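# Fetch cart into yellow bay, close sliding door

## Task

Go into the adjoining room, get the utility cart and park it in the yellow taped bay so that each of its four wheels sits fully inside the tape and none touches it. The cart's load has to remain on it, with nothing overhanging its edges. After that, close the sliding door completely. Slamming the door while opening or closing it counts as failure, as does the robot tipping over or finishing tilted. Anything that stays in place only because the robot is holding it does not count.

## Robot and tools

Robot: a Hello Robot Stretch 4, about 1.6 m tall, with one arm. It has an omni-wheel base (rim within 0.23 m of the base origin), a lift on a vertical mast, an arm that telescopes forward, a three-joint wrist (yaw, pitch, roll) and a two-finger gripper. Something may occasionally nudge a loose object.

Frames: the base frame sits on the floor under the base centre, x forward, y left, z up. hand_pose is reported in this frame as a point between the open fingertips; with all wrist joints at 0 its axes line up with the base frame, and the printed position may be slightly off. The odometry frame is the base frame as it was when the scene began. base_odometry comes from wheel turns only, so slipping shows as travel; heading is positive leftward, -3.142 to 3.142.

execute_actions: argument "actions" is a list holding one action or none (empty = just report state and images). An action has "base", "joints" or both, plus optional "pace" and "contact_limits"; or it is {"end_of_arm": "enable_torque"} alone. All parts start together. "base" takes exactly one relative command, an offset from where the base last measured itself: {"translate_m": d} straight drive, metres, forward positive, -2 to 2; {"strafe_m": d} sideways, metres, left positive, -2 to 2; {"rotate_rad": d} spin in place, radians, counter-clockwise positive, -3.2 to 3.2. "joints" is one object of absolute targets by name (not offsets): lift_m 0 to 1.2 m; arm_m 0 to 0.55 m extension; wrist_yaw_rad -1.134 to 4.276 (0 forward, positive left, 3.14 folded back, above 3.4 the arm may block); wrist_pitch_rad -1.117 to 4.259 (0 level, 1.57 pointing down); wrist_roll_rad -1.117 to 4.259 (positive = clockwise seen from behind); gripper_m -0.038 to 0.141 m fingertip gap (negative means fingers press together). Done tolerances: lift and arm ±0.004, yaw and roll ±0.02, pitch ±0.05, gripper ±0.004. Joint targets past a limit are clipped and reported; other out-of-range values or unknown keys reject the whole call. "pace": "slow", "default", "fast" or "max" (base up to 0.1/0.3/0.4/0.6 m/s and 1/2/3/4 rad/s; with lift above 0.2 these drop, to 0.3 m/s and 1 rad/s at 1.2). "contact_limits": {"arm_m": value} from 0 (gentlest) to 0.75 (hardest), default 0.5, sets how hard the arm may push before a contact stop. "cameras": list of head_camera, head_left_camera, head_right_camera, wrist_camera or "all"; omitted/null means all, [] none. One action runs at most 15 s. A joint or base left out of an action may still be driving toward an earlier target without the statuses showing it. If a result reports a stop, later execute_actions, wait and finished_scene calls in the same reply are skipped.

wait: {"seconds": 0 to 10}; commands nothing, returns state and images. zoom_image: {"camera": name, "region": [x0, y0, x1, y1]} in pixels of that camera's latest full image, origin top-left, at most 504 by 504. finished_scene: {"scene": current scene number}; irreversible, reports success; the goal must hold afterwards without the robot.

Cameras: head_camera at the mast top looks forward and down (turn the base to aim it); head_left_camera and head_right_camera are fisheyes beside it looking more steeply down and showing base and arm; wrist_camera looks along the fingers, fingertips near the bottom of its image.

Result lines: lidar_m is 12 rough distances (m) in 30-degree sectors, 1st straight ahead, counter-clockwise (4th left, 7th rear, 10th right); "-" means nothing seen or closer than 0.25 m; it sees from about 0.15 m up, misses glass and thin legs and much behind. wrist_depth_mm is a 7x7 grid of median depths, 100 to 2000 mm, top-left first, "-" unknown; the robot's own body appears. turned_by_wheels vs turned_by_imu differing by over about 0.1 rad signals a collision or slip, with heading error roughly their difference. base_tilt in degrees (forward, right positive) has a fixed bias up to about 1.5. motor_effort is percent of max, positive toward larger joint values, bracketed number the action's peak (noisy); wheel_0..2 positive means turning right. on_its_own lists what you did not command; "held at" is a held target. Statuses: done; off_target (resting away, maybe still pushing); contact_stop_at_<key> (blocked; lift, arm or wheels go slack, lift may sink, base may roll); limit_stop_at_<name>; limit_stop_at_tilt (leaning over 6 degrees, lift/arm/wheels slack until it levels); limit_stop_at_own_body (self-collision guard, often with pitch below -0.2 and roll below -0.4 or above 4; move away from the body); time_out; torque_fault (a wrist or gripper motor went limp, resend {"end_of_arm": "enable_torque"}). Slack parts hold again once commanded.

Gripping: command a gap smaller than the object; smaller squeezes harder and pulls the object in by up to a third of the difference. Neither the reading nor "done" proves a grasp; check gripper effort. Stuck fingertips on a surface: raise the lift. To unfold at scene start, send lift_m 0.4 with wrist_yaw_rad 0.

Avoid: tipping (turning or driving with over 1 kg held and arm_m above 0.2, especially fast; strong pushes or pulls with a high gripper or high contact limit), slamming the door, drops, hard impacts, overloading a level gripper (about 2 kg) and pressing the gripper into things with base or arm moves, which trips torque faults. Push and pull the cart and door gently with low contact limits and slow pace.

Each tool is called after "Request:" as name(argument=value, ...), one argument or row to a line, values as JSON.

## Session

Request:
execute_actions(
  actions=[],
)

Scene clock: 0.00 s.
base_odometry: x=+0.000 y=+0.000 heading=+0.000 (m, m, rad; odometry frame)
turned_by_wheels: +0.000 (rad since the last result)
turned_by_imu: +0.000 (rad since the last result)
base_tilt: forward=-0.4 right=+0.2 (deg)
lidar_m: 0.96 0.99 1.30 1.30 1.36 1.08 1.02 1.07 1.41 2.42 1.36 1.01
base_status: not commanded
joint_positions: lift_m=+0.135 arm_m=-0.003 wrist_yaw_rad=+3.221 wrist_pitch_rad=+0.018 wrist_roll_rad=+0.015 gripper_m=+0.057
joint_status: not commanded
motor_effort: lift_m=+18 arm_m=+0 wrist_yaw_rad=-2 wrist_pitch_rad=-5 wrist_roll_rad=+0 gripper_m=+0 wheel_0=+0 wheel_1=+0 wheel_2=+0 (%)
hand_pose: x=-0.1261 y=+0.0643 z=+0.3079 quat_wxyz=(-0.040, -0.009, +0.007, +0.999) (m; base frame)
wrist_depth_mm: - 135 134 1182 1160 1138 1138 / - - 133 1182 1160 1138 1138 / - 109 134 1160 1160 1138 1138 / - 127 144 1182 1160 1160 1138 / 196 1205 1205 1182 1182 1138 1138 / 214 1182 195 1160 193 1138 1118 / 214 809 866 143 866 798 866
pictures: head_camera, head_left_camera, head_right_camera, wrist_camera
Images, in order (width x height): head_camera 420x560, head_left_camera 420x672, head_right_camera 420x672, wrist_camera 616x392.

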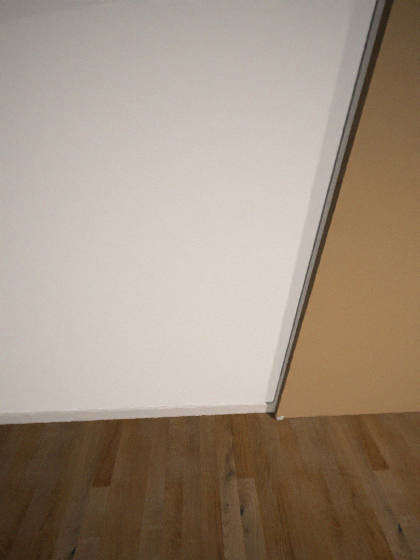

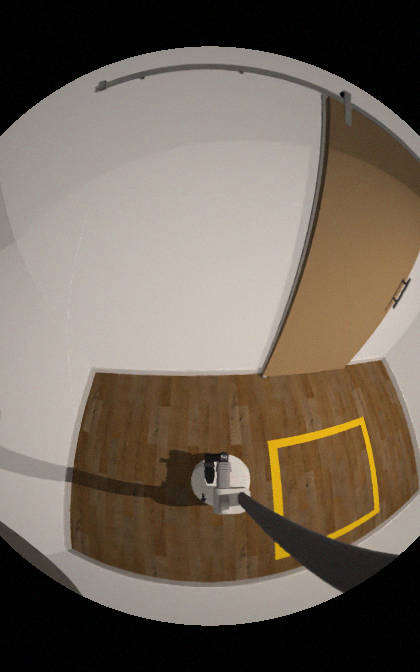

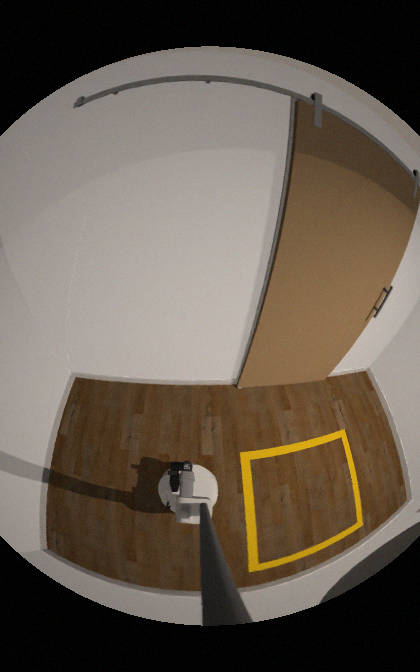

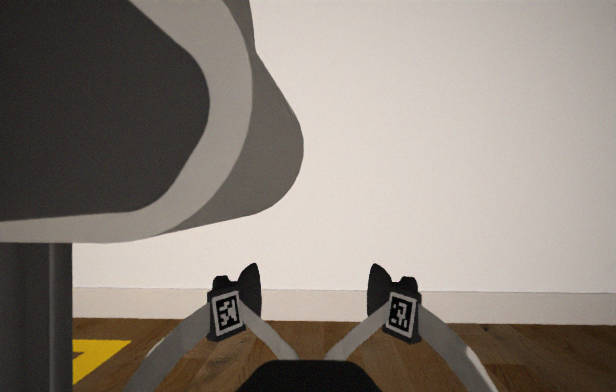

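Request:
execute_actions(
  actions=[
    {"base":{"rotate_rad":-1.55},"joints":{"lift_m":0.85,"wrist_yaw_rad":1.57,"gripper_m":0.12}},
  ],
  cameras=[],
)

Request:
execute_actions(
  actions=[
    {"base":{"translate_m":0.9}},
  ],
)

Scene clock: 9.70 s.
base_odometry: x=+0.000 y=+0.000 heading=-1.550 (m, m, rad; odometry frame)
turned_by_wheels: -1.550 (rad since the last result)
turned_by_imu: -1.562 (rad since the last result)
base_tilt: forward=-0.3 right=+0.2 (deg)
lidar_m: 2.39 1.33 1.02 0.96 0.99 1.33 1.32 1.36 1.09 1.02 1.06 1.44
base_status: done
joint_positions: lift_m=+0.850 arm_m=-0.003 wrist_yaw_rad=+1.570 wrist_pitch_rad=+0.018 wrist_roll_rad=+0.015 gripper_m=+0.120
joint_status: all done
motor_effort: lift_m=+22(20) arm_m=-1(1) wrist_yaw_rad=-1(5) wrist_pitch_rad=-5(8) wrist_roll_rad=+1(1) gripper_m=-3(0) wheel_0=-1(5) wheel_1=+0(7) wheel_2=-1(8) (%)
hand_pose: x=+0.2561 y=+0.2884 z=+1.0226 quat_wxyz=(+0.707, -0.001, +0.012, +0.707) (m; base frame)
wrist_depth_mm: 931 931 931 931 878 878 878 / 931 931 931 946 878 878 891 / 931 931 931 931 866 878 878 / 917 931 931 931 878 878 878 / 931 931 946 946 878 891 891 / 931 946 931 931 878 212 878 / 931 931 946 148 891 878 878
pictures: none
No camera images: the call's "cameras" was empty. Leave "cameras" out to get every camera's image.

Scene clock: 14.17 s.
base_odometry: x=+0.019 y=-0.900 heading=-1.550 (m, m, rad; odometry frame)
turned_by_wheels: +0.000 (rad since the last result)
turned_by_imu: -0.003 (rad since the last result)
base_tilt: forward=-0.4 right=+0.3 (deg)
lidar_m: 1.50 1.47 0.97 0.92 0.97 1.36 2.23 1.48 1.07 1.00 1.05 1.41
base_status: done
joint_positions: lift_m=+0.850 arm_m=-0.003 wrist_yaw_rad=+1.570 wrist_pitch_rad=+0.018 wrist_roll_rad=+0.015 gripper_m=+0.120
joint_status: not commanded
motor_effort: lift_m=+21(22) arm_m=+0(0) wrist_yaw_rad=-2(2) wrist_pitch_rad=-7(8) wrist_roll_rad=+0(0) gripper_m=+0(4) wheel_0=+1(6) wheel_1=+3(5) wheel_2=-1(10) (%)
hand_pose: x=+0.2561 y=+0.2884 z=+1.0227 quat_wxyz=(+0.707, -0.001, +0.012, +0.707) (m; base frame)
wrist_depth_mm: 904 891 904 904 904 946 960 / 891 904 904 904 904 960 976 / 904 891 904 904 904 960 960 / 891 891 904 904 904 960 976 / 904 904 904 904 904 960 960 / 891 904 904 904 917 211 960 / 904 904 904 148 904 904 976
pictures: head_camera, head_left_camera, head_right_camera, wrist_camera
Images, in order (width x height): head_camera 420x560, head_left_camera 420x672, head_right_camera 420x672, wrist_camera 616x392.

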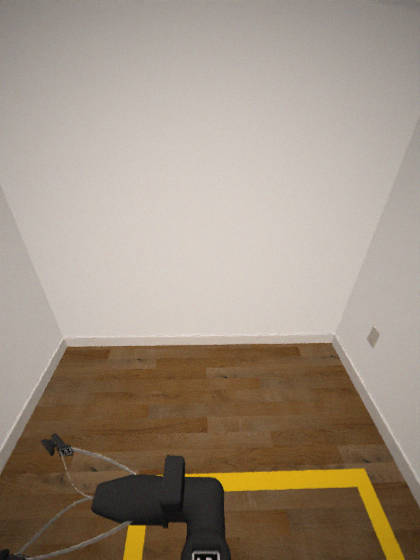

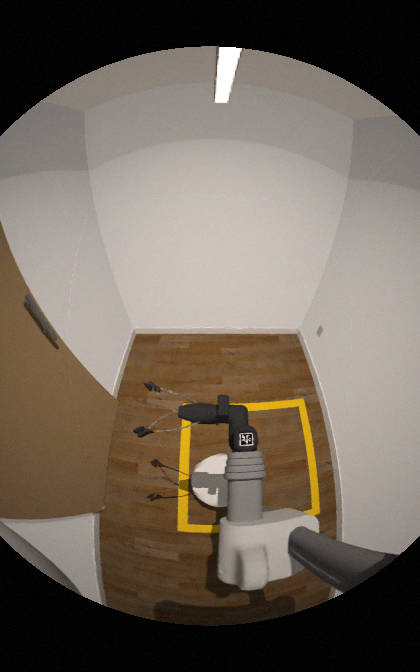

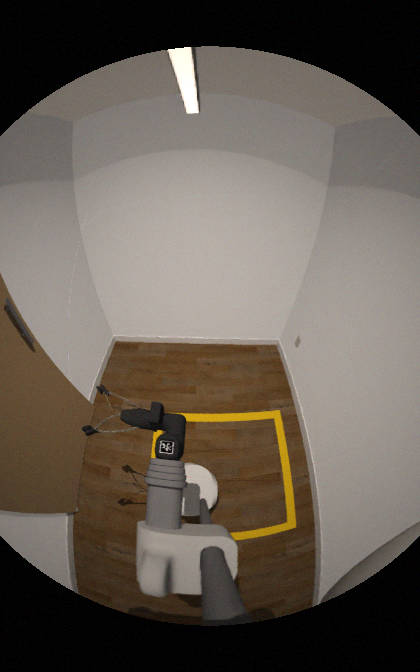

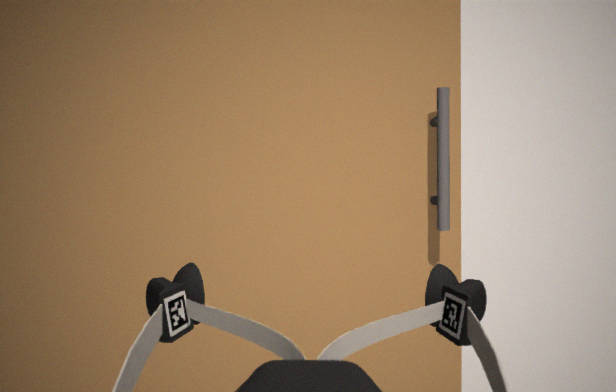

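Request:
execute_actions(
  actions=[
    {"base":{"translate_m":0.24},"joints":{"lift_m":0.9}},
  ],
  cameras=[],
)

Request:
execute_actions(
  actions=[
    {"base":{"strafe_m":0.5}},
  ],
  cameras=["wrist_camera"],
)

Scene clock: 23.77 s.
base_odometry: x=+0.024 y=-1.140 heading=-1.550 (m, m, rad; odometry frame)
turned_by_wheels: +0.000 (rad since the last result)
turned_by_imu: -0.002 (rad since the last result)
base_tilt: forward=-0.3 right=+0.3 (deg)
lidar_m: 1.26 1.31 0.93 0.91 0.97 1.37 2.47 1.47 1.06 0.99 1.02 1.34
base_status: done
joint_positions: lift_m=+0.900 arm_m=-0.003 wrist_yaw_rad=+1.570 wrist_pitch_rad=+0.018 wrist_roll_rad=+0.015 gripper_m=+0.120
joint_status: all done
motor_effort: lift_m=+22(23) arm_m=-1(0) wrist_yaw_rad=-2(2) wrist_pitch_rad=-8(8) wrist_roll_rad=+0(0) gripper_m=-2(4) wheel_0=+1(5) wheel_1=+2(4) wheel_2=+1(10) (%)
hand_pose: x=+0.2561 y=+0.2884 z=+1.0726 quat_wxyz=(+0.707, -0.001, +0.012, +0.707) (m; base frame)
wrist_depth_mm: 904 904 904 917 960 960 976 / 904 904 904 917 960 976 976 / 891 917 904 917 976 976 976 / 904 904 904 904 976 960 976 / 904 904 917 917 976 976 976 / 904 904 904 917 946 212 976 / 917 904 904 148 960 976 976
pictures: none
No camera images: the call's "cameras" was empty. Leave "cameras" out to get every camera's image.

Scene clock: 26.77 s.
base_odometry: x=+0.524 y=-1.129 heading=-1.550 (m, m, rad; odometry frame)
turned_by_wheels: +0.000 (rad since the last result)
turned_by_imu: -0.003 (rad since the last result)
base_tilt: forward=-0.3 right=+0.2 (deg)
lidar_m: 1.24 0.75 0.45 0.41 0.45 0.60 1.75 2.25 1.55 1.49 1.54 1.32
base_status: done
joint_positions: lift_m=+0.900 arm_m=-0.003 wrist_yaw_rad=+1.570 wrist_pitch_rad=+0.018 wrist_roll_rad=+0.015 gripper_m=+0.120
joint_status: not commanded
motor_effort: lift_m=+22(22) arm_m=+0(1) wrist_yaw_rad=-2(2) wrist_pitch_rad=-8(5) wrist_roll_rad=+0(1) gripper_m=-1(3) wheel_0=+2(9) wheel_1=-1(6) wheel_2=+0(1) (%)
hand_pose: x=+0.2561 y=+0.2884 z=+1.0727 quat_wxyz=(+0.707, -0.001, +0.012, +0.707) (m; base frame)
wrist_depth_mm: 399 399 402 399 402 462 466 / 397 399 399 402 402 462 462 / 399 402 402 399 402 462 462 / 399 399 402 402 402 462 466 / 399 402 402 402 404 462 466 / 399 404 402 404 332 212 466 / 402 399 404 148 407 462 466
pictures: wrist_camera
Images, in order (width x height): wrist_camera 616x392.

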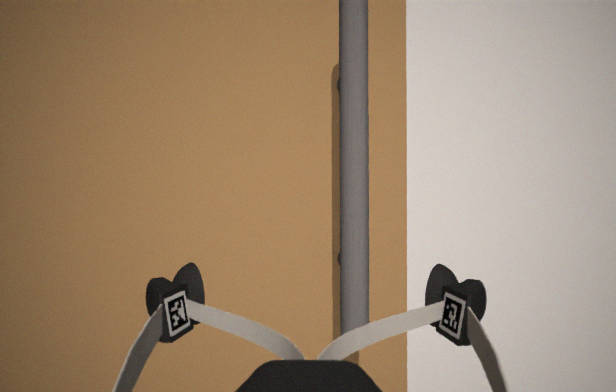

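Request:
execute_actions(
  actions=[
    {"base":{"strafe_m":0.155},"pace":"slow"},
  ],
  cameras=[],
)

Request:
execute_actions(
  actions=[
    {"base":{"translate_m":-0.5},"pace":"slow"},
  ],
  cameras=["wrist_camera","head_left_camera"],
)

Scene clock: 35.10 s.
base_odometry: x=+0.679 y=-1.126 heading=-1.549 (m, m, rad; odometry frame)
turned_by_wheels: +0.000 (rad since the last result)
turned_by_imu: -0.002 (rad since the last result)
base_tilt: forward=-0.4 right=+0.2 (deg)
lidar_m: 1.24 0.36 0.29 0.27 0.28 0.40 1.22 2.46 1.75 1.66 1.70 1.31
base_status: done
joint_positions: lift_m=+0.900 arm_m=-0.003 wrist_yaw_rad=+1.570 wrist_pitch_rad=+0.018 wrist_roll_rad=+0.015 gripper_m=+0.120
joint_status: not commanded
motor_effort: lift_m=+21(22) arm_m=+0(0) wrist_yaw_rad=-2(2) wrist_pitch_rad=-7(4) wrist_roll_rad=+0(0) gripper_m=-1(2) wheel_0=-2(5) wheel_1=+3(9) wheel_2=+0(1) (%)
hand_pose: x=+0.2561 y=+0.2884 z=+1.0727 quat_wxyz=(+0.707, -0.001, +0.012, +0.707) (m; base frame)
wrist_depth_mm: 243 244 245 246 181 304 306 / 244 244 246 246 180 304 306 / 244 245 245 246 180 306 307 / 245 245 246 247 181 306 306 / 245 245 246 247 181 306 306 / 245 245 247 248 180 212 307 / 246 246 246 147 181 249 307
pictures: none
No camera images: the call's "cameras" was empty. Leave "cameras" out to get every camera's image.

Scene clock: 41.40 s.
base_odometry: x=+0.668 y=-0.626 heading=-1.552 (m, m, rad; odometry frame)
turned_by_wheels: -0.002 (rad since the last result)
turned_by_imu: -0.026 (rad since the last result)
base_tilt: forward=-0.4 right=+0.3 (deg)
lidar_m: 1.67 0.38 0.28 0.26 0.28 0.36 1.12 2.05 1.78 1.66 1.72 1.85
base_status: done
joint_positions: lift_m=+0.900 arm_m=-0.002 wrist_yaw_rad=+1.554 wrist_pitch_rad=+0.018 wrist_roll_rad=+0.015 gripper_m=+0.120
joint_status: not commanded
on_its_own: wrist_yaw_rad is at rest, and its effort (+43) is outside its rest range (-13 to +13)
motor_effort: lift_m=+22(22) arm_m=-1(1) wrist_yaw_rad=+43(58) wrist_pitch_rad=-6(11) wrist_roll_rad=-1(1) gripper_m=-2(5) wheel_0=-19(21) wheel_1=-5(13) wheel_2=-4(10) (%)
hand_pose: x=+0.2606 y=+0.2870 z=+1.0727 quat_wxyz=(+0.713, -0.001, +0.012, +0.701) (m; base frame)
wrist_depth_mm: 234 237 241 245 247 252 - / 235 236 241 245 247 252 - / 235 237 241 245 247 252 - / 235 237 242 245 248 254 - / 236 239 242 246 249 253 - / 236 237 242 247 245 182 - / 236 239 242 245 185 182 -
pictures: head_left_camera, wrist_camera
Images, in order (width x height): head_left_camera 420x672, wrist_camera 616x392.

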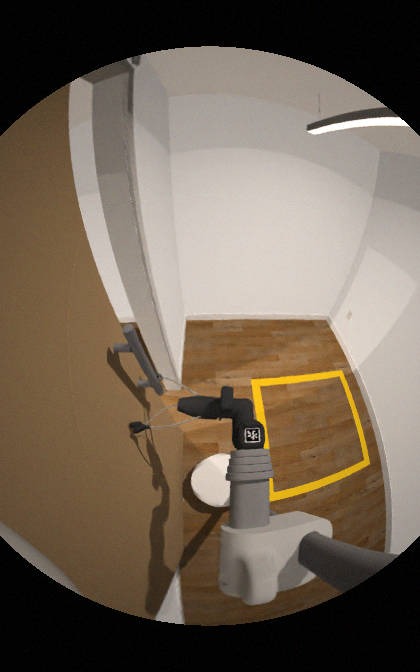

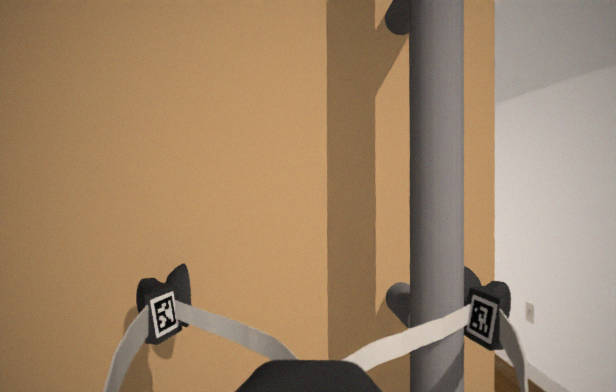

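Request:
execute_actions(
  actions=[
    {"base":{"rotate_rad":0.06},"pace":"slow"},
  ],
  cameras=[],
)

Request:
execute_actions(
  actions=[
    {"base":{"translate_m":-0.4},"pace":"slow"},
  ],
  cameras=["wrist_camera","head_left_camera"],
)

Scene clock: 47.97 s.
base_odometry: x=+0.668 y=-0.626 heading=-1.494 (m, m, rad; odometry frame)
turned_by_wheels: +0.058 (rad since the last result)
turned_by_imu: +0.030 (rad since the last result)
base_tilt: forward=-0.4 right=+0.3 (deg)
lidar_m: 1.50 0.38 0.28 0.27 0.28 0.40 1.23 2.07 1.75 1.64 1.70 1.81
base_status: done
joint_positions: lift_m=+0.900 arm_m=-0.002 wrist_yaw_rad=+1.552 wrist_pitch_rad=+0.018 wrist_roll_rad=+0.015 gripper_m=+0.120
joint_status: not commanded
on_its_own: wrist_yaw_rad is at rest, and its effort (+51) is outside its rest range (-13 to +13)
motor_effort: lift_m=+22(21) arm_m=+0(1) wrist_yaw_rad=+51(55) wrist_pitch_rad=-7(8) wrist_roll_rad=-1(0) gripper_m=-3(3) wheel_0=-16(20) wheel_1=-4(7) wheel_2=-6(12) (%)
hand_pose: x=+0.2614 y=+0.2867 z=+1.0727 quat_wxyz=(+0.714, -0.001, +0.012, +0.700) (m; base frame)
wrist_depth_mm: 238 240 242 244 245 249 - / 238 240 243 245 246 249 - / 239 241 243 245 247 249 - / 239 241 244 245 246 249 - / 239 241 243 246 247 250 - / 239 241 243 245 247 179 - / 240 241 243 156 180 251 -
pictures: none
No camera images: the call's "cameras" was empty. Leave "cameras" out to get every camera's image.

Scene clock: 53.23 s.
base_odometry: x=+0.638 y=-0.228 heading=-1.496 (m, m, rad; odometry frame)
turned_by_wheels: -0.002 (rad since the last result)
turned_by_imu: -0.027 (rad since the last result)
base_tilt: forward=-0.5 right=+0.3 (deg)
lidar_m: 1.64 0.39 0.28 0.27 0.28 0.39 1.12 1.66 1.78 1.67 1.71 2.24
base_status: done
joint_positions: lift_m=+0.900 arm_m=-0.002 wrist_yaw_rad=+1.555 wrist_pitch_rad=+0.018 wrist_roll_rad=+0.015 gripper_m=+0.120
joint_status: not commanded
on_its_own: wrist_yaw_rad is at rest, and its effort (+42) is outside its rest range (-13 to +13)
motor_effort: lift_m=+22(22) arm_m=-1(1) wrist_yaw_rad=+42(60) wrist_pitch_rad=-6(9) wrist_roll_rad=+0(0) gripper_m=-8(5) wheel_0=-18(23) wheel_1=-5(8) wheel_2=-3(4) (%)
hand_pose: x=+0.2605 y=+0.2870 z=+1.0727 quat_wxyz=(+0.713, -0.001, +0.012, +0.701) (m; base frame)
wrist_depth_mm: 235 237 241 244 239 251 - / 235 237 241 245 246 252 - / 236 238 242 245 247 251 - / 236 238 241 245 247 252 - / 236 239 242 245 248 252 - / 236 237 242 246 245 182 - / 236 238 242 245 183 182 -
pictures: head_left_camera, wrist_camera
Images, in order (width x height): head_left_camera 420x672, wrist_camera 616x392.

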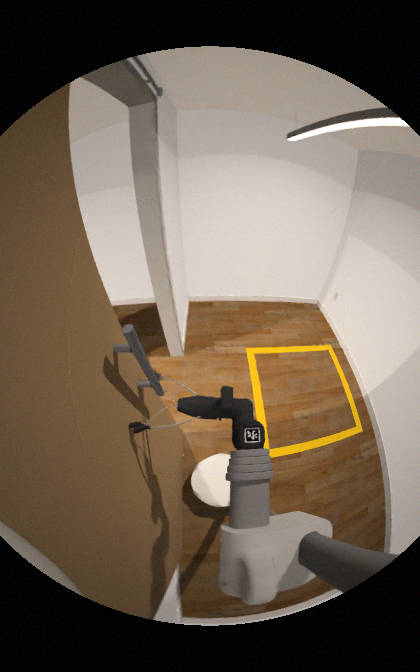

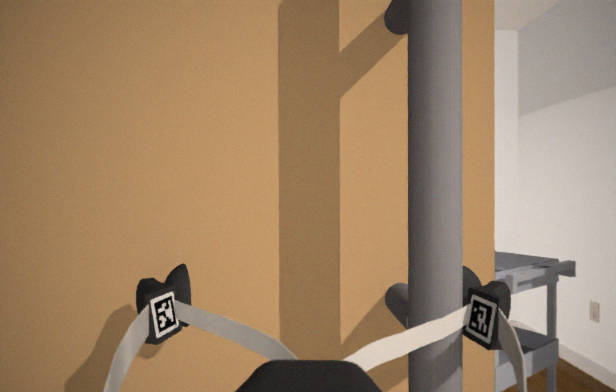

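Request:
execute_actions(
  actions=[
    {"base":{"rotate_rad":0.05},"pace":"slow"},
  ],
  cameras=[],
)

Request:
execute_actions(
  actions=[
    {"base":{"translate_m":-0.1},"pace":"slow"},
  ],
  cameras=[],
)

Request:
execute_actions(
  actions=[
    {"base":{"translate_m":0.07},"pace":"slow"},
  ],
  cameras=[],
)

Request:
execute_actions(
  actions=[
    {"base":{"strafe_m":-0.2}},
  ],
  cameras=[],
)

Request:
execute_actions(
  actions=[
    {"base":{"translate_m":0.65},"joints":{"wrist_yaw_rad":3.14,"lift_m":0.7}},
  ],
  cameras=[],
)

Request:
execute_actions(
  actions=[
    {"base":{"rotate_rad":1.57}},
  ],
)

Scene clock: 65.37 s.
base_odometry: x=+0.638 y=-0.228 heading=-1.448 (m, m, rad; odometry frame)
turned_by_wheels: +0.048 (rad since the last result)
turned_by_imu: +0.025 (rad since the last result)
base_tilt: forward=-0.4 right=+0.3 (deg)
lidar_m: 1.48 0.38 0.29 0.25 0.28 0.39 1.25 1.67 1.76 1.66 1.71 2.23
base_status: done
joint_positions: lift_m=+0.900 arm_m=-0.002 wrist_yaw_rad=+1.553 wrist_pitch_rad=+0.018 wrist_roll_rad=+0.015 gripper_m=+0.120
joint_status: not commanded
on_its_own: wrist_yaw_rad is at rest, and its effort (+47) is outside its rest range (-13 to +13)
motor_effort: lift_m=+21(22) arm_m=-1(1) wrist_yaw_rad=+47(59) wrist_pitch_rad=-6(9) wrist_roll_rad=+1(1) gripper_m=-3(7) wheel_0=-15(21) wheel_1=-3(8) wheel_2=-4(12) (%)
hand_pose: x=+0.2611 y=+0.2868 z=+1.0728 quat_wxyz=(+0.713, -0.001, +0.011, +0.701) (m; base frame)
wrist_depth_mm: 238 240 241 244 244 248 - / 237 240 242 243 245 247 - / 238 240 242 244 246 248 - / 238 241 242 244 246 248 - / 239 241 242 245 246 249 - / 239 241 242 245 247 182 - / 239 241 243 152 178 249 -
pictures: none
No camera images: the call's "cameras" was empty. Leave "cameras" out to get every camera's image.

Scene clock: 67.63 s.
base_odometry: x=+0.625 y=-0.129 heading=-1.449 (m, m, rad; odometry frame)
turned_by_wheels: -0.002 (rad since the last result)
turned_by_imu: -0.004 (rad since the last result)
base_tilt: forward=-0.4 right=+0.2 (deg)
lidar_m: 1.51 0.36 0.29 0.26 0.28 0.39 1.22 1.57 1.74 1.65 1.70 2.31
base_status: done
joint_positions: lift_m=+0.900 arm_m=-0.002 wrist_yaw_rad=+1.558 wrist_pitch_rad=+0.018 wrist_roll_rad=+0.015 gripper_m=+0.120
joint_status: not commanded
on_its_own: wrist_yaw_rad is at rest, and its effort (+33) is outside its rest range (-13 to +13)
motor_effort: lift_m=+22(21) arm_m=-1(1) wrist_yaw_rad=+33(54) wrist_pitch_rad=-6(7) wrist_roll_rad=+1(1) gripper_m=-4(1) wheel_0=-14(18) wheel_1=-3(8) wheel_2=-3(3) (%)
hand_pose: x=+0.2596 y=+0.2873 z=+1.0728 quat_wxyz=(+0.712, -0.001, +0.011, +0.702) (m; base frame)
wrist_depth_mm: 237 238 240 242 234 246 - / 237 239 240 242 243 245 - / 237 238 241 243 244 246 - / 238 239 241 244 244 246 - / 238 239 241 243 244 247 - / 238 239 241 243 224 189 - / 239 239 242 243 177 247 1576
pictures: none
No camera images: the call's "cameras" was empty. Leave "cameras" out to get every camera's image.

Scene clock: 69.60 s.
base_odometry: x=+0.634 y=-0.198 heading=-1.449 (m, m, rad; odometry frame)
turned_by_wheels: +0.000 (rad since the last result)
turned_by_imu: -0.001 (rad since the last result)
base_tilt: forward=-0.4 right=+0.2 (deg)
lidar_m: 1.52 0.34 0.28 0.26 0.28 0.40 1.24 1.64 1.73 1.65 1.71 2.27
base_status: done
joint_positions: lift_m=+0.900 arm_m=-0.002 wrist_yaw_rad=+1.573 wrist_pitch_rad=+0.018 wrist_roll_rad=+0.015 gripper_m=+0.120
joint_status: not commanded
motor_effort: lift_m=+22(21) arm_m=-1(1) wrist_yaw_rad=-11(32) wrist_pitch_rad=-3(5) wrist_roll_rad=+1(1) gripper_m=-2(7) wheel_0=-1(12) wheel_1=+5(8) wheel_2=-5(11) (%)
hand_pose: x=+0.2552 y=+0.2887 z=+1.0728 quat_wxyz=(+0.706, -0.001, +0.011, +0.708) (m; base frame)
wrist_depth_mm: 238 239 239 174 240 - - / 239 239 240 174 241 - - / 239 240 240 174 240 - - / 239 240 240 174 241 - - / 240 241 240 174 241 1576 - / 240 212 241 175 199 1921 - / 240 241 241 157 242 1499 1618
pictures: none
No camera images: the call's "cameras" was empty. Leave "cameras" out to get every camera's image.

Scene clock: 71.53 s.
base_odometry: x=+0.435 y=-0.222 heading=-1.449 (m, m, rad; odometry frame)
turned_by_wheels: +0.000 (rad since the last result)
turned_by_imu: +0.000 (rad since the last result)
base_tilt: forward=-0.4 right=+0.1 (deg)
lidar_m: 2.16 1.34 0.48 0.47 0.49 0.67 1.56 1.61 1.54 1.45 1.49 2.02
base_status: done
joint_positions: lift_m=+0.900 arm_m=-0.002 wrist_yaw_rad=+1.570 wrist_pitch_rad=+0.018 wrist_roll_rad=+0.015 gripper_m=+0.120
joint_status: not commanded
motor_effort: lift_m=+21(22) arm_m=-1(1) wrist_yaw_rad=-2(15) wrist_pitch_rad=-7(7) wrist_roll_rad=+1(1) gripper_m=-1(4) wheel_0=+0(9) wheel_1=+0(7) wheel_2=+0(4) (%)
hand_pose: x=+0.2561 y=+0.2884 z=+1.0727 quat_wxyz=(+0.707, -0.001, +0.012, +0.707) (m; base frame)
wrist_depth_mm: 436 436 439 439 - - - / 439 439 439 439 - - - / 439 436 442 442 - - - / 439 439 439 442 - - - / 439 439 442 442 1921 1756 - / 439 442 442 439 445 212 - / 439 442 442 148 - 1708 -
pictures: none
No camera images: the call's "cameras" was empty. Leave "cameras" out to get every camera's image.

Scene clock: 75.20 s.
base_odometry: x=+0.514 y=-0.867 heading=-1.449 (m, m, rad; odometry frame)
turned_by_wheels: +0.000 (rad since the last result)
turned_by_imu: -0.002 (rad since the last result)
base_tilt: forward=-0.3 right=+0.1 (deg)
lidar_m: 1.51 0.79 0.78 1.53 0.57 0.68 2.01 2.14 1.48 1.43 1.48 1.60
base_status: done
joint_positions: lift_m=+0.700 arm_m=-0.002 wrist_yaw_rad=+3.140 wrist_pitch_rad=+0.018 wrist_roll_rad=+0.015 gripper_m=+0.120
joint_status: all done
motor_effort: lift_m=+13(20) arm_m=-1(1) wrist_yaw_rad=-1(3) wrist_pitch_rad=-9(8) wrist_roll_rad=+2(0) gripper_m=-1(4) wheel_0=+1(6) wheel_1=+1(4) wheel_2=+2(11) (%)
hand_pose: x=-0.1198 y=+0.0879 z=+0.8734 quat_wxyz=(+0.001, -0.009, +0.007, +1.000) (m; base frame)
wrist_depth_mm: - 138 - - - 917 634 / - 121 157 - - 931 640 / - 122 159 - - 931 634 / 114 138 220 - - 917 634 / 223 - - - - 931 634 / - - - - 1430 212 634 / - - - 148 1808 820 640
pictures: none
No camera images: the call's "cameras" was empty. Leave "cameras" out to get every camera's image.

Scene clock: 77.27 s.
base_odometry: x=+0.514 y=-0.867 heading=+0.121 (m, m, rad; odometry frame)
turned_by_wheels: +1.570 (rad since the last result)
turned_by_imu: +1.579 (rad since the last result)
base_tilt: forward=-0.5 right=+0.2 (deg)
lidar_m: 1.53 0.55 0.69 1.94 2.11 1.51 1.44 1.49 1.59 1.50 0.81 0.80
base_status: done
joint_positions: lift_m=+0.700 arm_m=-0.002 wrist_yaw_rad=+3.140 wrist_pitch_rad=+0.018 wrist_roll_rad=+0.015 gripper_m=+0.120
joint_status: not commanded
motor_effort: lift_m=+14(13) arm_m=-1(1) wrist_yaw_rad=-2(2) wrist_pitch_rad=-6(6) wrist_roll_rad=+1(1) gripper_m=+0(2) wheel_0=+1(6) wheel_1=-2(2) wheel_2=+0(8) (%)
hand_pose: x=-0.1198 y=+0.0879 z=+0.8734 quat_wxyz=(+0.001, -0.009, +0.007, +1.000) (m; base frame)
wrist_depth_mm: - 138 1618 1618 1618 1618 1618 / - 121 157 1576 1576 1576 1661 / - 122 160 1618 1576 1576 1661 / 114 138 220 1576 1618 1618 1661 / 223 1576 1618 1618 1618 1618 1618 / 1618 1576 1576 1576 1661 211 1618 / 1576 1618 1618 147 1661 1661 1618
pictures: head_camera, head_left_camera, head_right_camera, wrist_camera
Images, in order (width x height): head_camera 420x560, head_left_camera 420x672, head_right_camera 420x672, wrist_camera 616x392.

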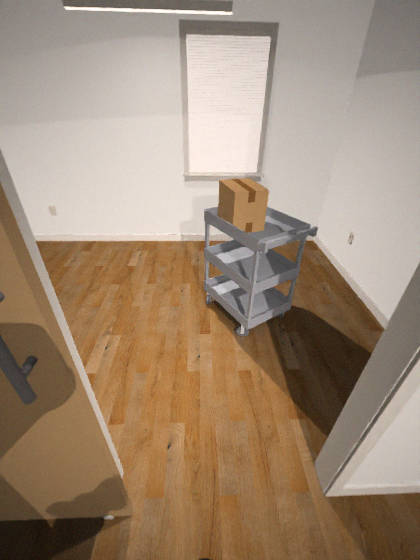

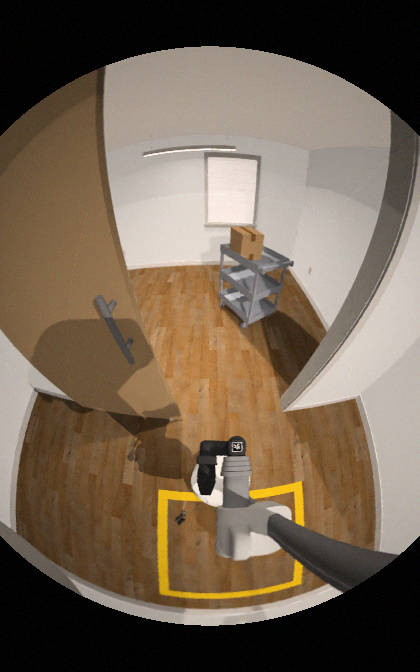

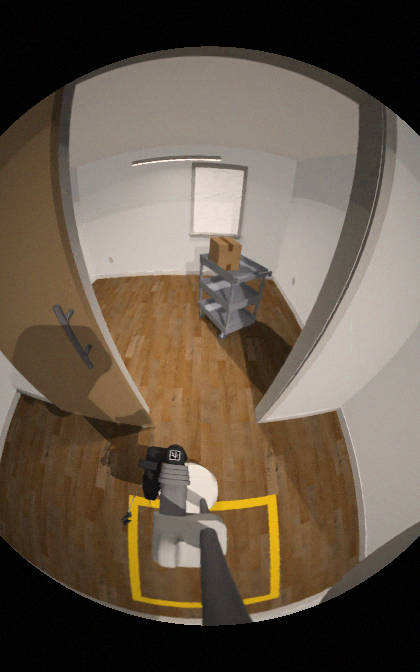

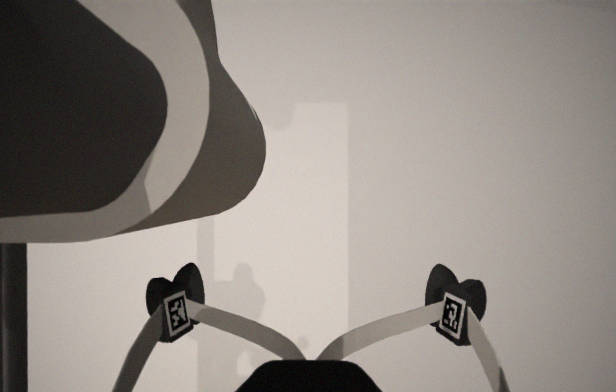

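Request:
execute_actions(
  actions=[
    {"base":{"strafe_m":-0.09}},
  ],
  cameras=[],
)

Request:
execute_actions(
  actions=[
    {"base":{"translate_m":1.1}},
  ],
)

Scene clock: 85.00 s.
base_odometry: x=+0.525 y=-0.957 heading=+0.121 (m, m, rad; odometry frame)
turned_by_wheels: +0.000 (rad since the last result)
turned_by_imu: -0.001 (rad since the last result)
base_tilt: forward=-0.4 right=+0.2 (deg)
lidar_m: 1.50 0.61 0.62 1.95 2.12 1.50 1.44 1.49 1.49 1.42 0.81 0.73
base_status: done
joint_positions: lift_m=+0.700 arm_m=-0.002 wrist_yaw_rad=+3.140 wrist_pitch_rad=+0.018 wrist_roll_rad=+0.015 gripper_m=+0.120
joint_status: not commanded
motor_effort: lift_m=+13(14) arm_m=-1(1) wrist_yaw_rad=-2(2) wrist_pitch_rad=-5(6) wrist_roll_rad=+1(1) gripper_m=-3(1) wheel_0=+0(9) wheel_1=-1(8) wheel_2=+0(0) (%)
hand_pose: x=-0.1198 y=+0.0879 z=+0.8734 quat_wxyz=(+0.001, -0.009, +0.007, +1.000) (m; base frame)
wrist_depth_mm: - 138 1618 1576 1618 1618 1618 / - 121 157 1618 1618 1618 1618 / - 122 159 1618 1618 1618 1618 / 114 138 220 1576 1618 1618 1618 / 223 1618 1618 1618 1618 1618 1618 / 1576 1537 1618 1618 1618 211 1618 / 1576 1618 1618 148 1576 1618 1618
pictures: none
No camera images: the call's "cameras" was empty. Leave "cameras" out to get every camera's image.

Scene clock: 90.17 s.
base_odometry: x=+1.617 y=-0.824 heading=+0.121 (m, m, rad; odometry frame)
turned_by_wheels: +0.000 (rad since the last result)
turned_by_imu: -0.004 (rad since the last result)
base_tilt: forward=-0.4 right=+0.3 (deg)
lidar_m: 0.54 2.26 2.46 1.81 0.63 0.68 2.53 0.67 0.60 1.36 1.44 0.45
base_status: done
joint_positions: lift_m=+0.700 arm_m=-0.002 wrist_yaw_rad=+3.140 wrist_pitch_rad=+0.018 wrist_roll_rad=+0.015 gripper_m=+0.120
joint_status: not commanded
motor_effort: lift_m=+14(14) arm_m=-1(1) wrist_yaw_rad=-2(1) wrist_pitch_rad=-4(5) wrist_roll_rad=+0(1) gripper_m=+0(0) wheel_0=+1(6) wheel_1=+0(8) wheel_2=+0(10) (%)
hand_pose: x=-0.1199 y=+0.0879 z=+0.8734 quat_wxyz=(+0.001, -0.009, +0.007, +1.000) (m; base frame)
wrist_depth_mm: - 138 - - - - 627 / - 121 157 - - - 627 / - 122 160 - - - 627 / 114 138 220 - - - 627 / 223 - - - - - 634 / - - - - - 211 627 / - - - 148 - 676 627
pictures: head_camera, head_left_camera, head_right_camera, wrist_camera
Images, in order (width x height): head_camera 420x560, head_left_camera 420x672, head_right_camera 420x672, wrist_camera 616x392.

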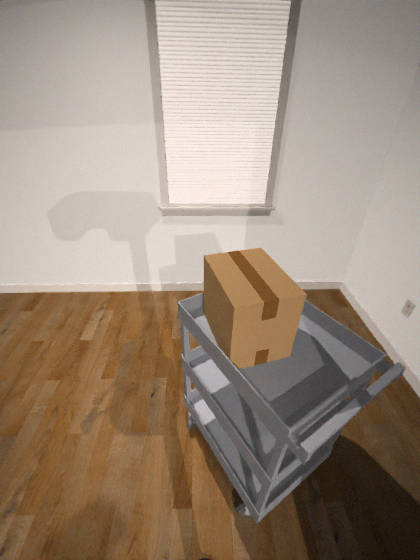

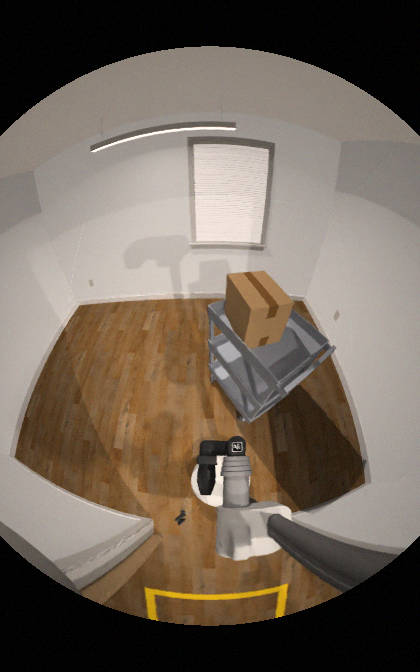

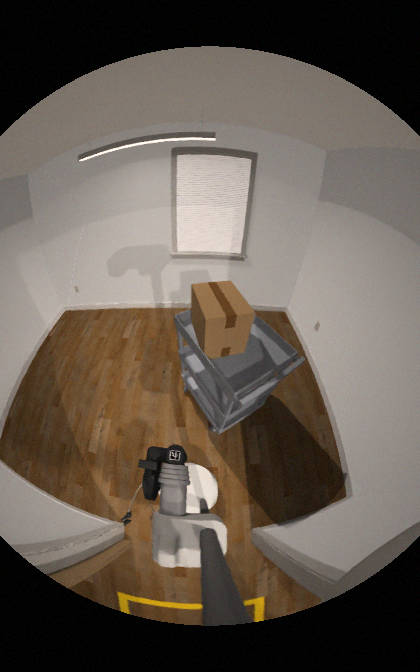

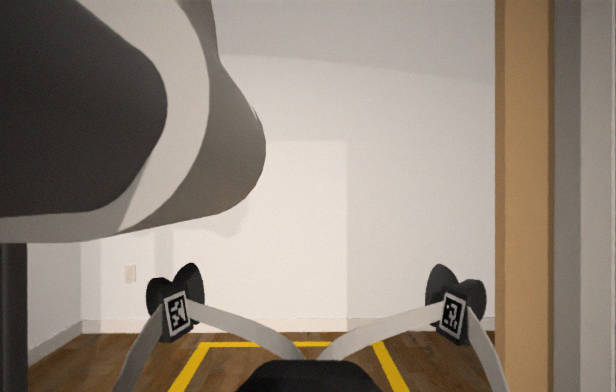

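Request:
execute_actions(
  actions=[
    {"base":{"strafe_m":-0.68},"joints":{"lift_m":1.0}},
  ],
  cameras=[],
)

Request:
execute_actions(
  actions=[
    {"base":{"rotate_rad":0.6},"joints":{"wrist_yaw_rad":0,"wrist_roll_rad":1.57}},
  ],
)

Scene clock: 104.93 s.
base_odometry: x=+1.699 y=-1.499 heading=+0.121 (m, m, rad; odometry frame)
turned_by_wheels: +0.000 (rad since the last result)
turned_by_imu: +0.001 (rad since the last result)
base_tilt: forward=-0.3 right=+0.2 (deg)
lidar_m: 0.59 0.55 0.56 1.69 1.21 0.38 0.36 0.39 0.54 0.70 0.74 0.98
base_status: done
joint_positions: lift_m=+1.000 arm_m=-0.002 wrist_yaw_rad=+3.140 wrist_pitch_rad=+0.018 wrist_roll_rad=+0.015 gripper_m=+0.120
joint_status: all done
motor_effort: lift_m=+22(23) arm_m=-1(1) wrist_yaw_rad=-2(1) wrist_pitch_rad=-8(7) wrist_roll_rad=+1(1) gripper_m=+1(1) wheel_0=-1(8) wheel_1=+0(8) wheel_2=+0(0) (%)
hand_pose: x=-0.1199 y=+0.0879 z=+1.1727 quat_wxyz=(+0.001, -0.009, +0.007, +1.000) (m; base frame)
wrist_depth_mm: - 138 496 504 500 - - / - 121 157 500 500 - - / - 122 159 496 504 - - / 114 138 220 500 500 - - / 223 496 500 500 504 - - / 496 500 500 500 488 212 - / 496 496 500 148 500 - -
pictures: none
No camera images: the call's "cameras" was empty. Leave "cameras" out to get every camera's image.

Scene clock: 107.33 s.
base_odometry: x=+1.699 y=-1.499 heading=+0.720 (m, m, rad; odometry frame)
turned_by_wheels: +0.600 (rad since the last result)
turned_by_imu: +0.603 (rad since the last result)
base_tilt: forward=-0.3 right=+0.3 (deg)
lidar_m: 0.55 3.11 1.24 1.23 0.38 0.36 0.39 0.57 0.71 0.75 1.08 0.58
base_status: done
joint_positions: lift_m=+1.000 arm_m=-0.002 wrist_yaw_rad=+0.000 wrist_pitch_rad=+0.018 wrist_roll_rad=+1.570 gripper_m=+0.120
joint_status: all done
motor_effort: lift_m=+22(22) arm_m=-1(1) wrist_yaw_rad=-3(4) wrist_pitch_rad=-6(6) wrist_roll_rad=+1(5) gripper_m=-1(2) wheel_0=-2(5) wheel_1=-2(5) wheel_2=-2(5) (%)
hand_pose: x=+0.4569 y=-0.0873 z=+1.1727 quat_wxyz=(+0.707, +0.707, +0.006, -0.006) (m; base frame)
wrist_depth_mm: 1808 1863 1921 1863 1808 1863 1808 / 1863 1983 - - 1983 1921 569 / 1808 - - - - 878 597 / 1863 - - - 741 741 603 / 1808 - - - 615 609 591 / 1863 - - - 621 209 597 / 1808 - - 148 - 661 574
pictures: head_camera, head_left_camera, head_right_camera, wrist_camera
Images, in order (width x height): head_camera 420x560, head_left_camera 420x672, head_right_camera 420x672, wrist_camera 616x392.

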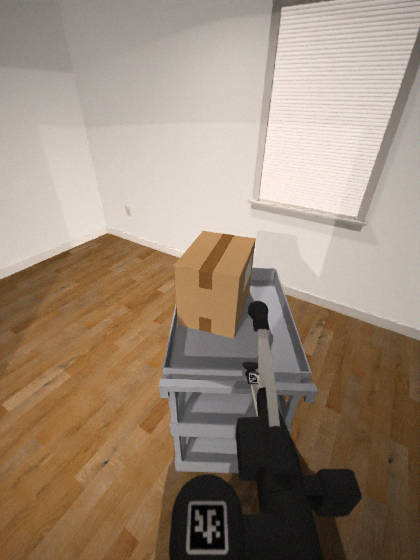

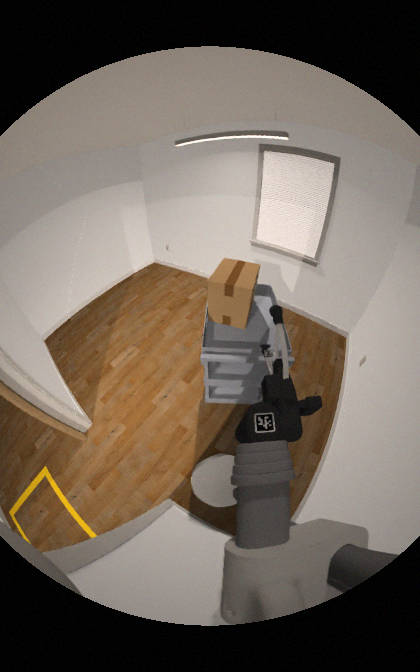

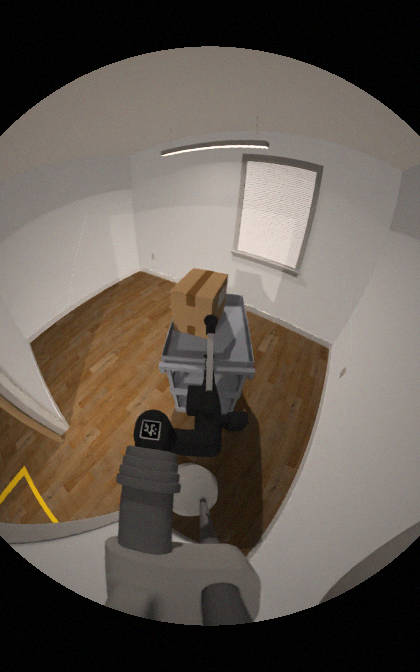

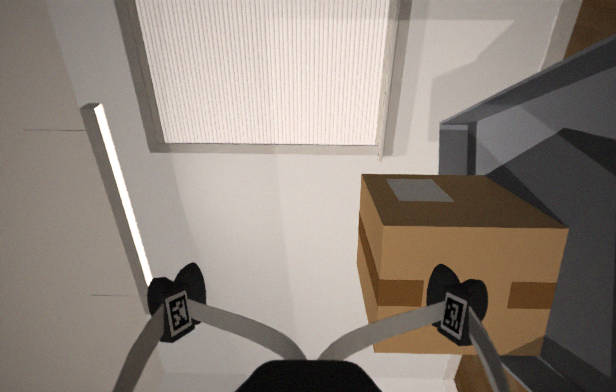

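Request:
execute_actions(
  actions=[
    {"base":{"translate_m":-0.07},"pace":"slow"},
  ],
  cameras=[],
)

Request:
execute_actions(
  actions=[
    {"joints":{"lift_m":0.655,"gripper_m":0.11}},
  ],
  cameras=["wrist_camera","head_camera"],
)

Scene clock: 119.47 s.
base_odometry: x=+1.646 y=-1.545 heading=+0.720 (m, m, rad; odometry frame)
turned_by_wheels: +0.000 (rad since the last result)
turned_by_imu: -0.001 (rad since the last result)
base_tilt: forward=-0.4 right=+0.3 (deg)
lidar_m: 0.61 3.16 1.26 1.23 0.31 0.29 0.32 0.48 0.67 0.72 1.01 0.65
base_status: done
joint_positions: lift_m=+1.000 arm_m=-0.002 wrist_yaw_rad=+0.000 wrist_pitch_rad=+0.018 wrist_roll_rad=+1.570 gripper_m=+0.120
joint_status: not commanded
motor_effort: lift_m=+22(22) arm_m=-1(1) wrist_yaw_rad=-3(3) wrist_pitch_rad=-9(3) wrist_roll_rad=+1(0) gripper_m=+0(2) wheel_0=-2(4) wheel_1=-3(5) wheel_2=+3(6) (%)
hand_pose: x=+0.4569 y=-0.0873 z=+1.1727 quat_wxyz=(+0.707, +0.707, +0.006, -0.006) (m; base frame)
wrist_depth_mm: 1808 1921 1921 1921 1921 1863 1863 / 1863 - - - - - 580 / 1863 - - - - 878 603 / 1863 - - - 809 768 597 / 1863 - - - 691 676 597 / 1863 - - - 699 208 591 / 1863 - - 148 - 741 580
pictures: none
No camera images: the call's "cameras" was empty. Leave "cameras" out to get every camera's image.

Scene clock: 121.90 s.
base_odometry: x=+1.646 y=-1.545 heading=+0.720 (m, m, rad; odometry frame)
turned_by_wheels: +0.000 (rad since the last result)
turned_by_imu: -0.001 (rad since the last result)
base_tilt: forward=-0.4 right=+0.3 (deg)
lidar_m: 0.61 3.15 1.24 1.23 0.31 0.30 0.33 0.47 0.68 0.69 1.01 0.64
base_status: not commanded
joint_positions: lift_m=+0.655 arm_m=-0.002 wrist_yaw_rad=+0.000 wrist_pitch_rad=+0.018 wrist_roll_rad=+1.570 gripper_m=+0.110
joint_status: all done
motor_effort: lift_m=+13(19) arm_m=-1(1) wrist_yaw_rad=-3(3) wrist_pitch_rad=-7(6) wrist_roll_rad=+1(2) gripper_m=-2(2) wheel_0=-2(1) wheel_1=-3(3) wheel_2=+3(3) (%)
hand_pose: x=+0.4569 y=-0.0874 z=+0.8284 quat_wxyz=(+0.707, +0.707, +0.006, -0.006) (m; base frame)
wrist_depth_mm: 1983 1921 1921 1863 1921 1863 1336 / - - - 459 - 661 452 / - - - 459 - 842 517 / - - 809 459 - 842 517 / - - 691 462 - 831 462 / - - 200 466 462 676 462 / - - - 147 - 668 459
pictures: head_camera, wrist_camera
Images, in order (width x height): head_camera 420x560, wrist_camera 616x392.

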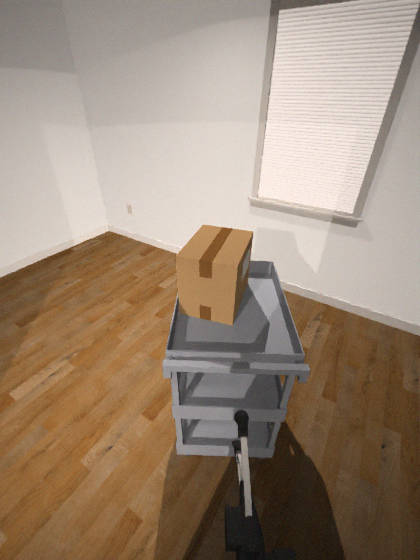

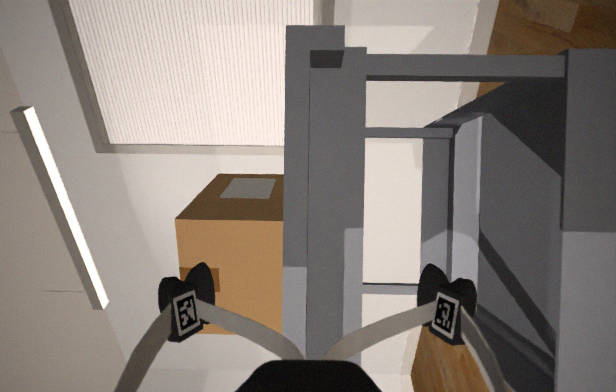

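Request:
execute_actions(
  actions=[
    {"base":{"translate_m":0.25},"joints":{"lift_m":0.65},"pace":"slow"},
  ],
  cameras=["wrist_camera"],
)

Request:
execute_actions(
  actions=[
    {"joints":{"gripper_m":0.0}},
  ],
  cameras=["wrist_camera","head_left_camera"],
)

Scene clock: 133.33 s.
base_odometry: x=+1.834 y=-1.380 heading=+0.720 (m, m, rad; odometry frame)
turned_by_wheels: +0.000 (rad since the last result)
turned_by_imu: -0.003 (rad since the last result)
base_tilt: forward=-0.5 right=+0.2 (deg)
lidar_m: 0.37 0.40 1.80 1.19 0.51 0.50 0.55 0.78 0.82 0.85 1.19 0.41
base_status: done
joint_positions: lift_m=+0.650 arm_m=-0.002 wrist_yaw_rad=-0.001 wrist_pitch_rad=+0.014 wrist_roll_rad=+1.570 gripper_m=+0.110
joint_status: all done
motor_effort: lift_m=+13(13) arm_m=-1(1) wrist_yaw_rad=+2(2) wrist_pitch_rad=+3(6) wrist_roll_rad=+1(1) gripper_m=-1(2) wheel_0=+2(5) wheel_1=+3(4) wheel_2=-4(8) (%)
hand_pose: x=+0.4568 y=-0.0878 z=+0.8246 quat_wxyz=(+0.707, +0.707, +0.004, -0.005) (m; base frame)
wrist_depth_mm: 1756 1708 1708 208 207 1708 1308 / 1921 1921 1863 208 208 1756 549 / - - 1983 210 208 788 564 / - - 466 210 209 809 564 / - 430 421 211 210 820 559 / - 439 175 211 211 683 559 / - 480 459 151 212 676 554
pictures: wrist_camera
Images, in order (width x height): wrist_camera 616x392.

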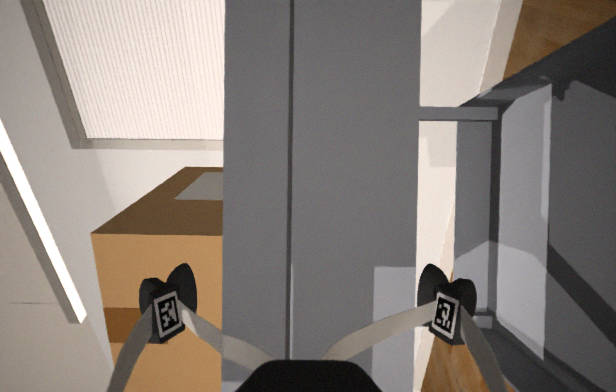

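Scene clock: 135.27 s.
base_odometry: x=+1.834 y=-1.380 heading=+0.720 (m, m, rad; odometry frame)
turned_by_wheels: +0.000 (rad since the last result)
turned_by_imu: +0.000 (rad since the last result)
base_tilt: forward=-0.4 right=+0.2 (deg)
lidar_m: 0.37 0.39 1.80 1.19 0.53 0.51 0.53 0.80 0.81 0.85 1.22 0.40
base_status: not commanded
joint_positions: lift_m=+0.650 arm_m=-0.002 wrist_yaw_rad=+0.002 wrist_pitch_rad=+0.023 wrist_roll_rad=+1.570 gripper_m=+0.001
joint_status: all done
motor_effort: lift_m=+15(15) arm_m=-1(0) wrist_yaw_rad=-9(13) wrist_pitch_rad=-21(29) wrist_roll_rad=-1(1) gripper_m=-34(33) wheel_0=+0(2) wheel_1=+1(3) wheel_2=+3(4) (%)
hand_pose: x=+0.4571 y=-0.0868 z=+0.8218 quat_wxyz=(+0.707, +0.707, +0.009, -0.007) (m; base frame)
wrist_depth_mm: 1756 1756 141 200 200 1661 1255 / 1863 1921 142 201 201 1576 535 / - 1983 143 202 203 809 549 / - 640 144 203 204 820 549 / - 418 144 204 204 809 544 / - 430 145 205 205 177 544 / - 466 145 206 206 580 480
pictures: head_left_camera, wrist_camera
Images, in order (width x height): head_left_camera 420x672, wrist_camera 616x392.

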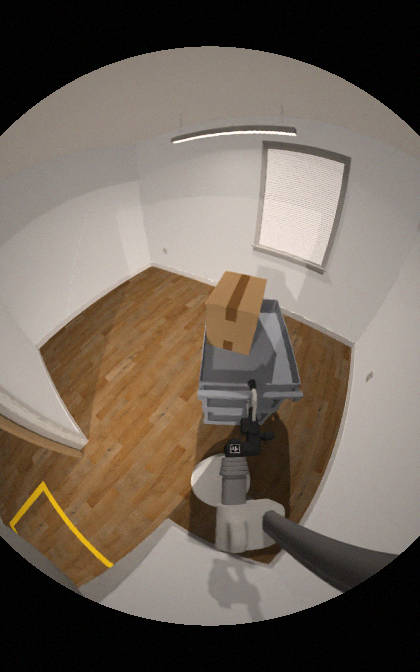

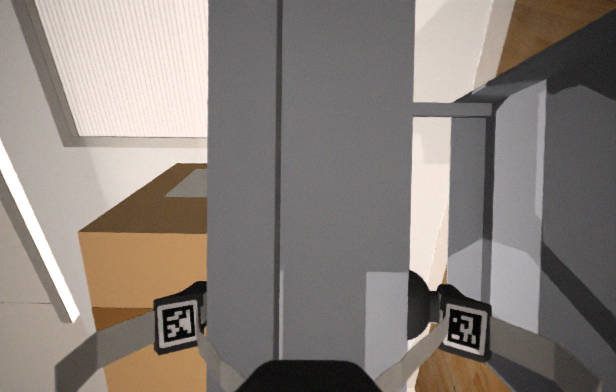

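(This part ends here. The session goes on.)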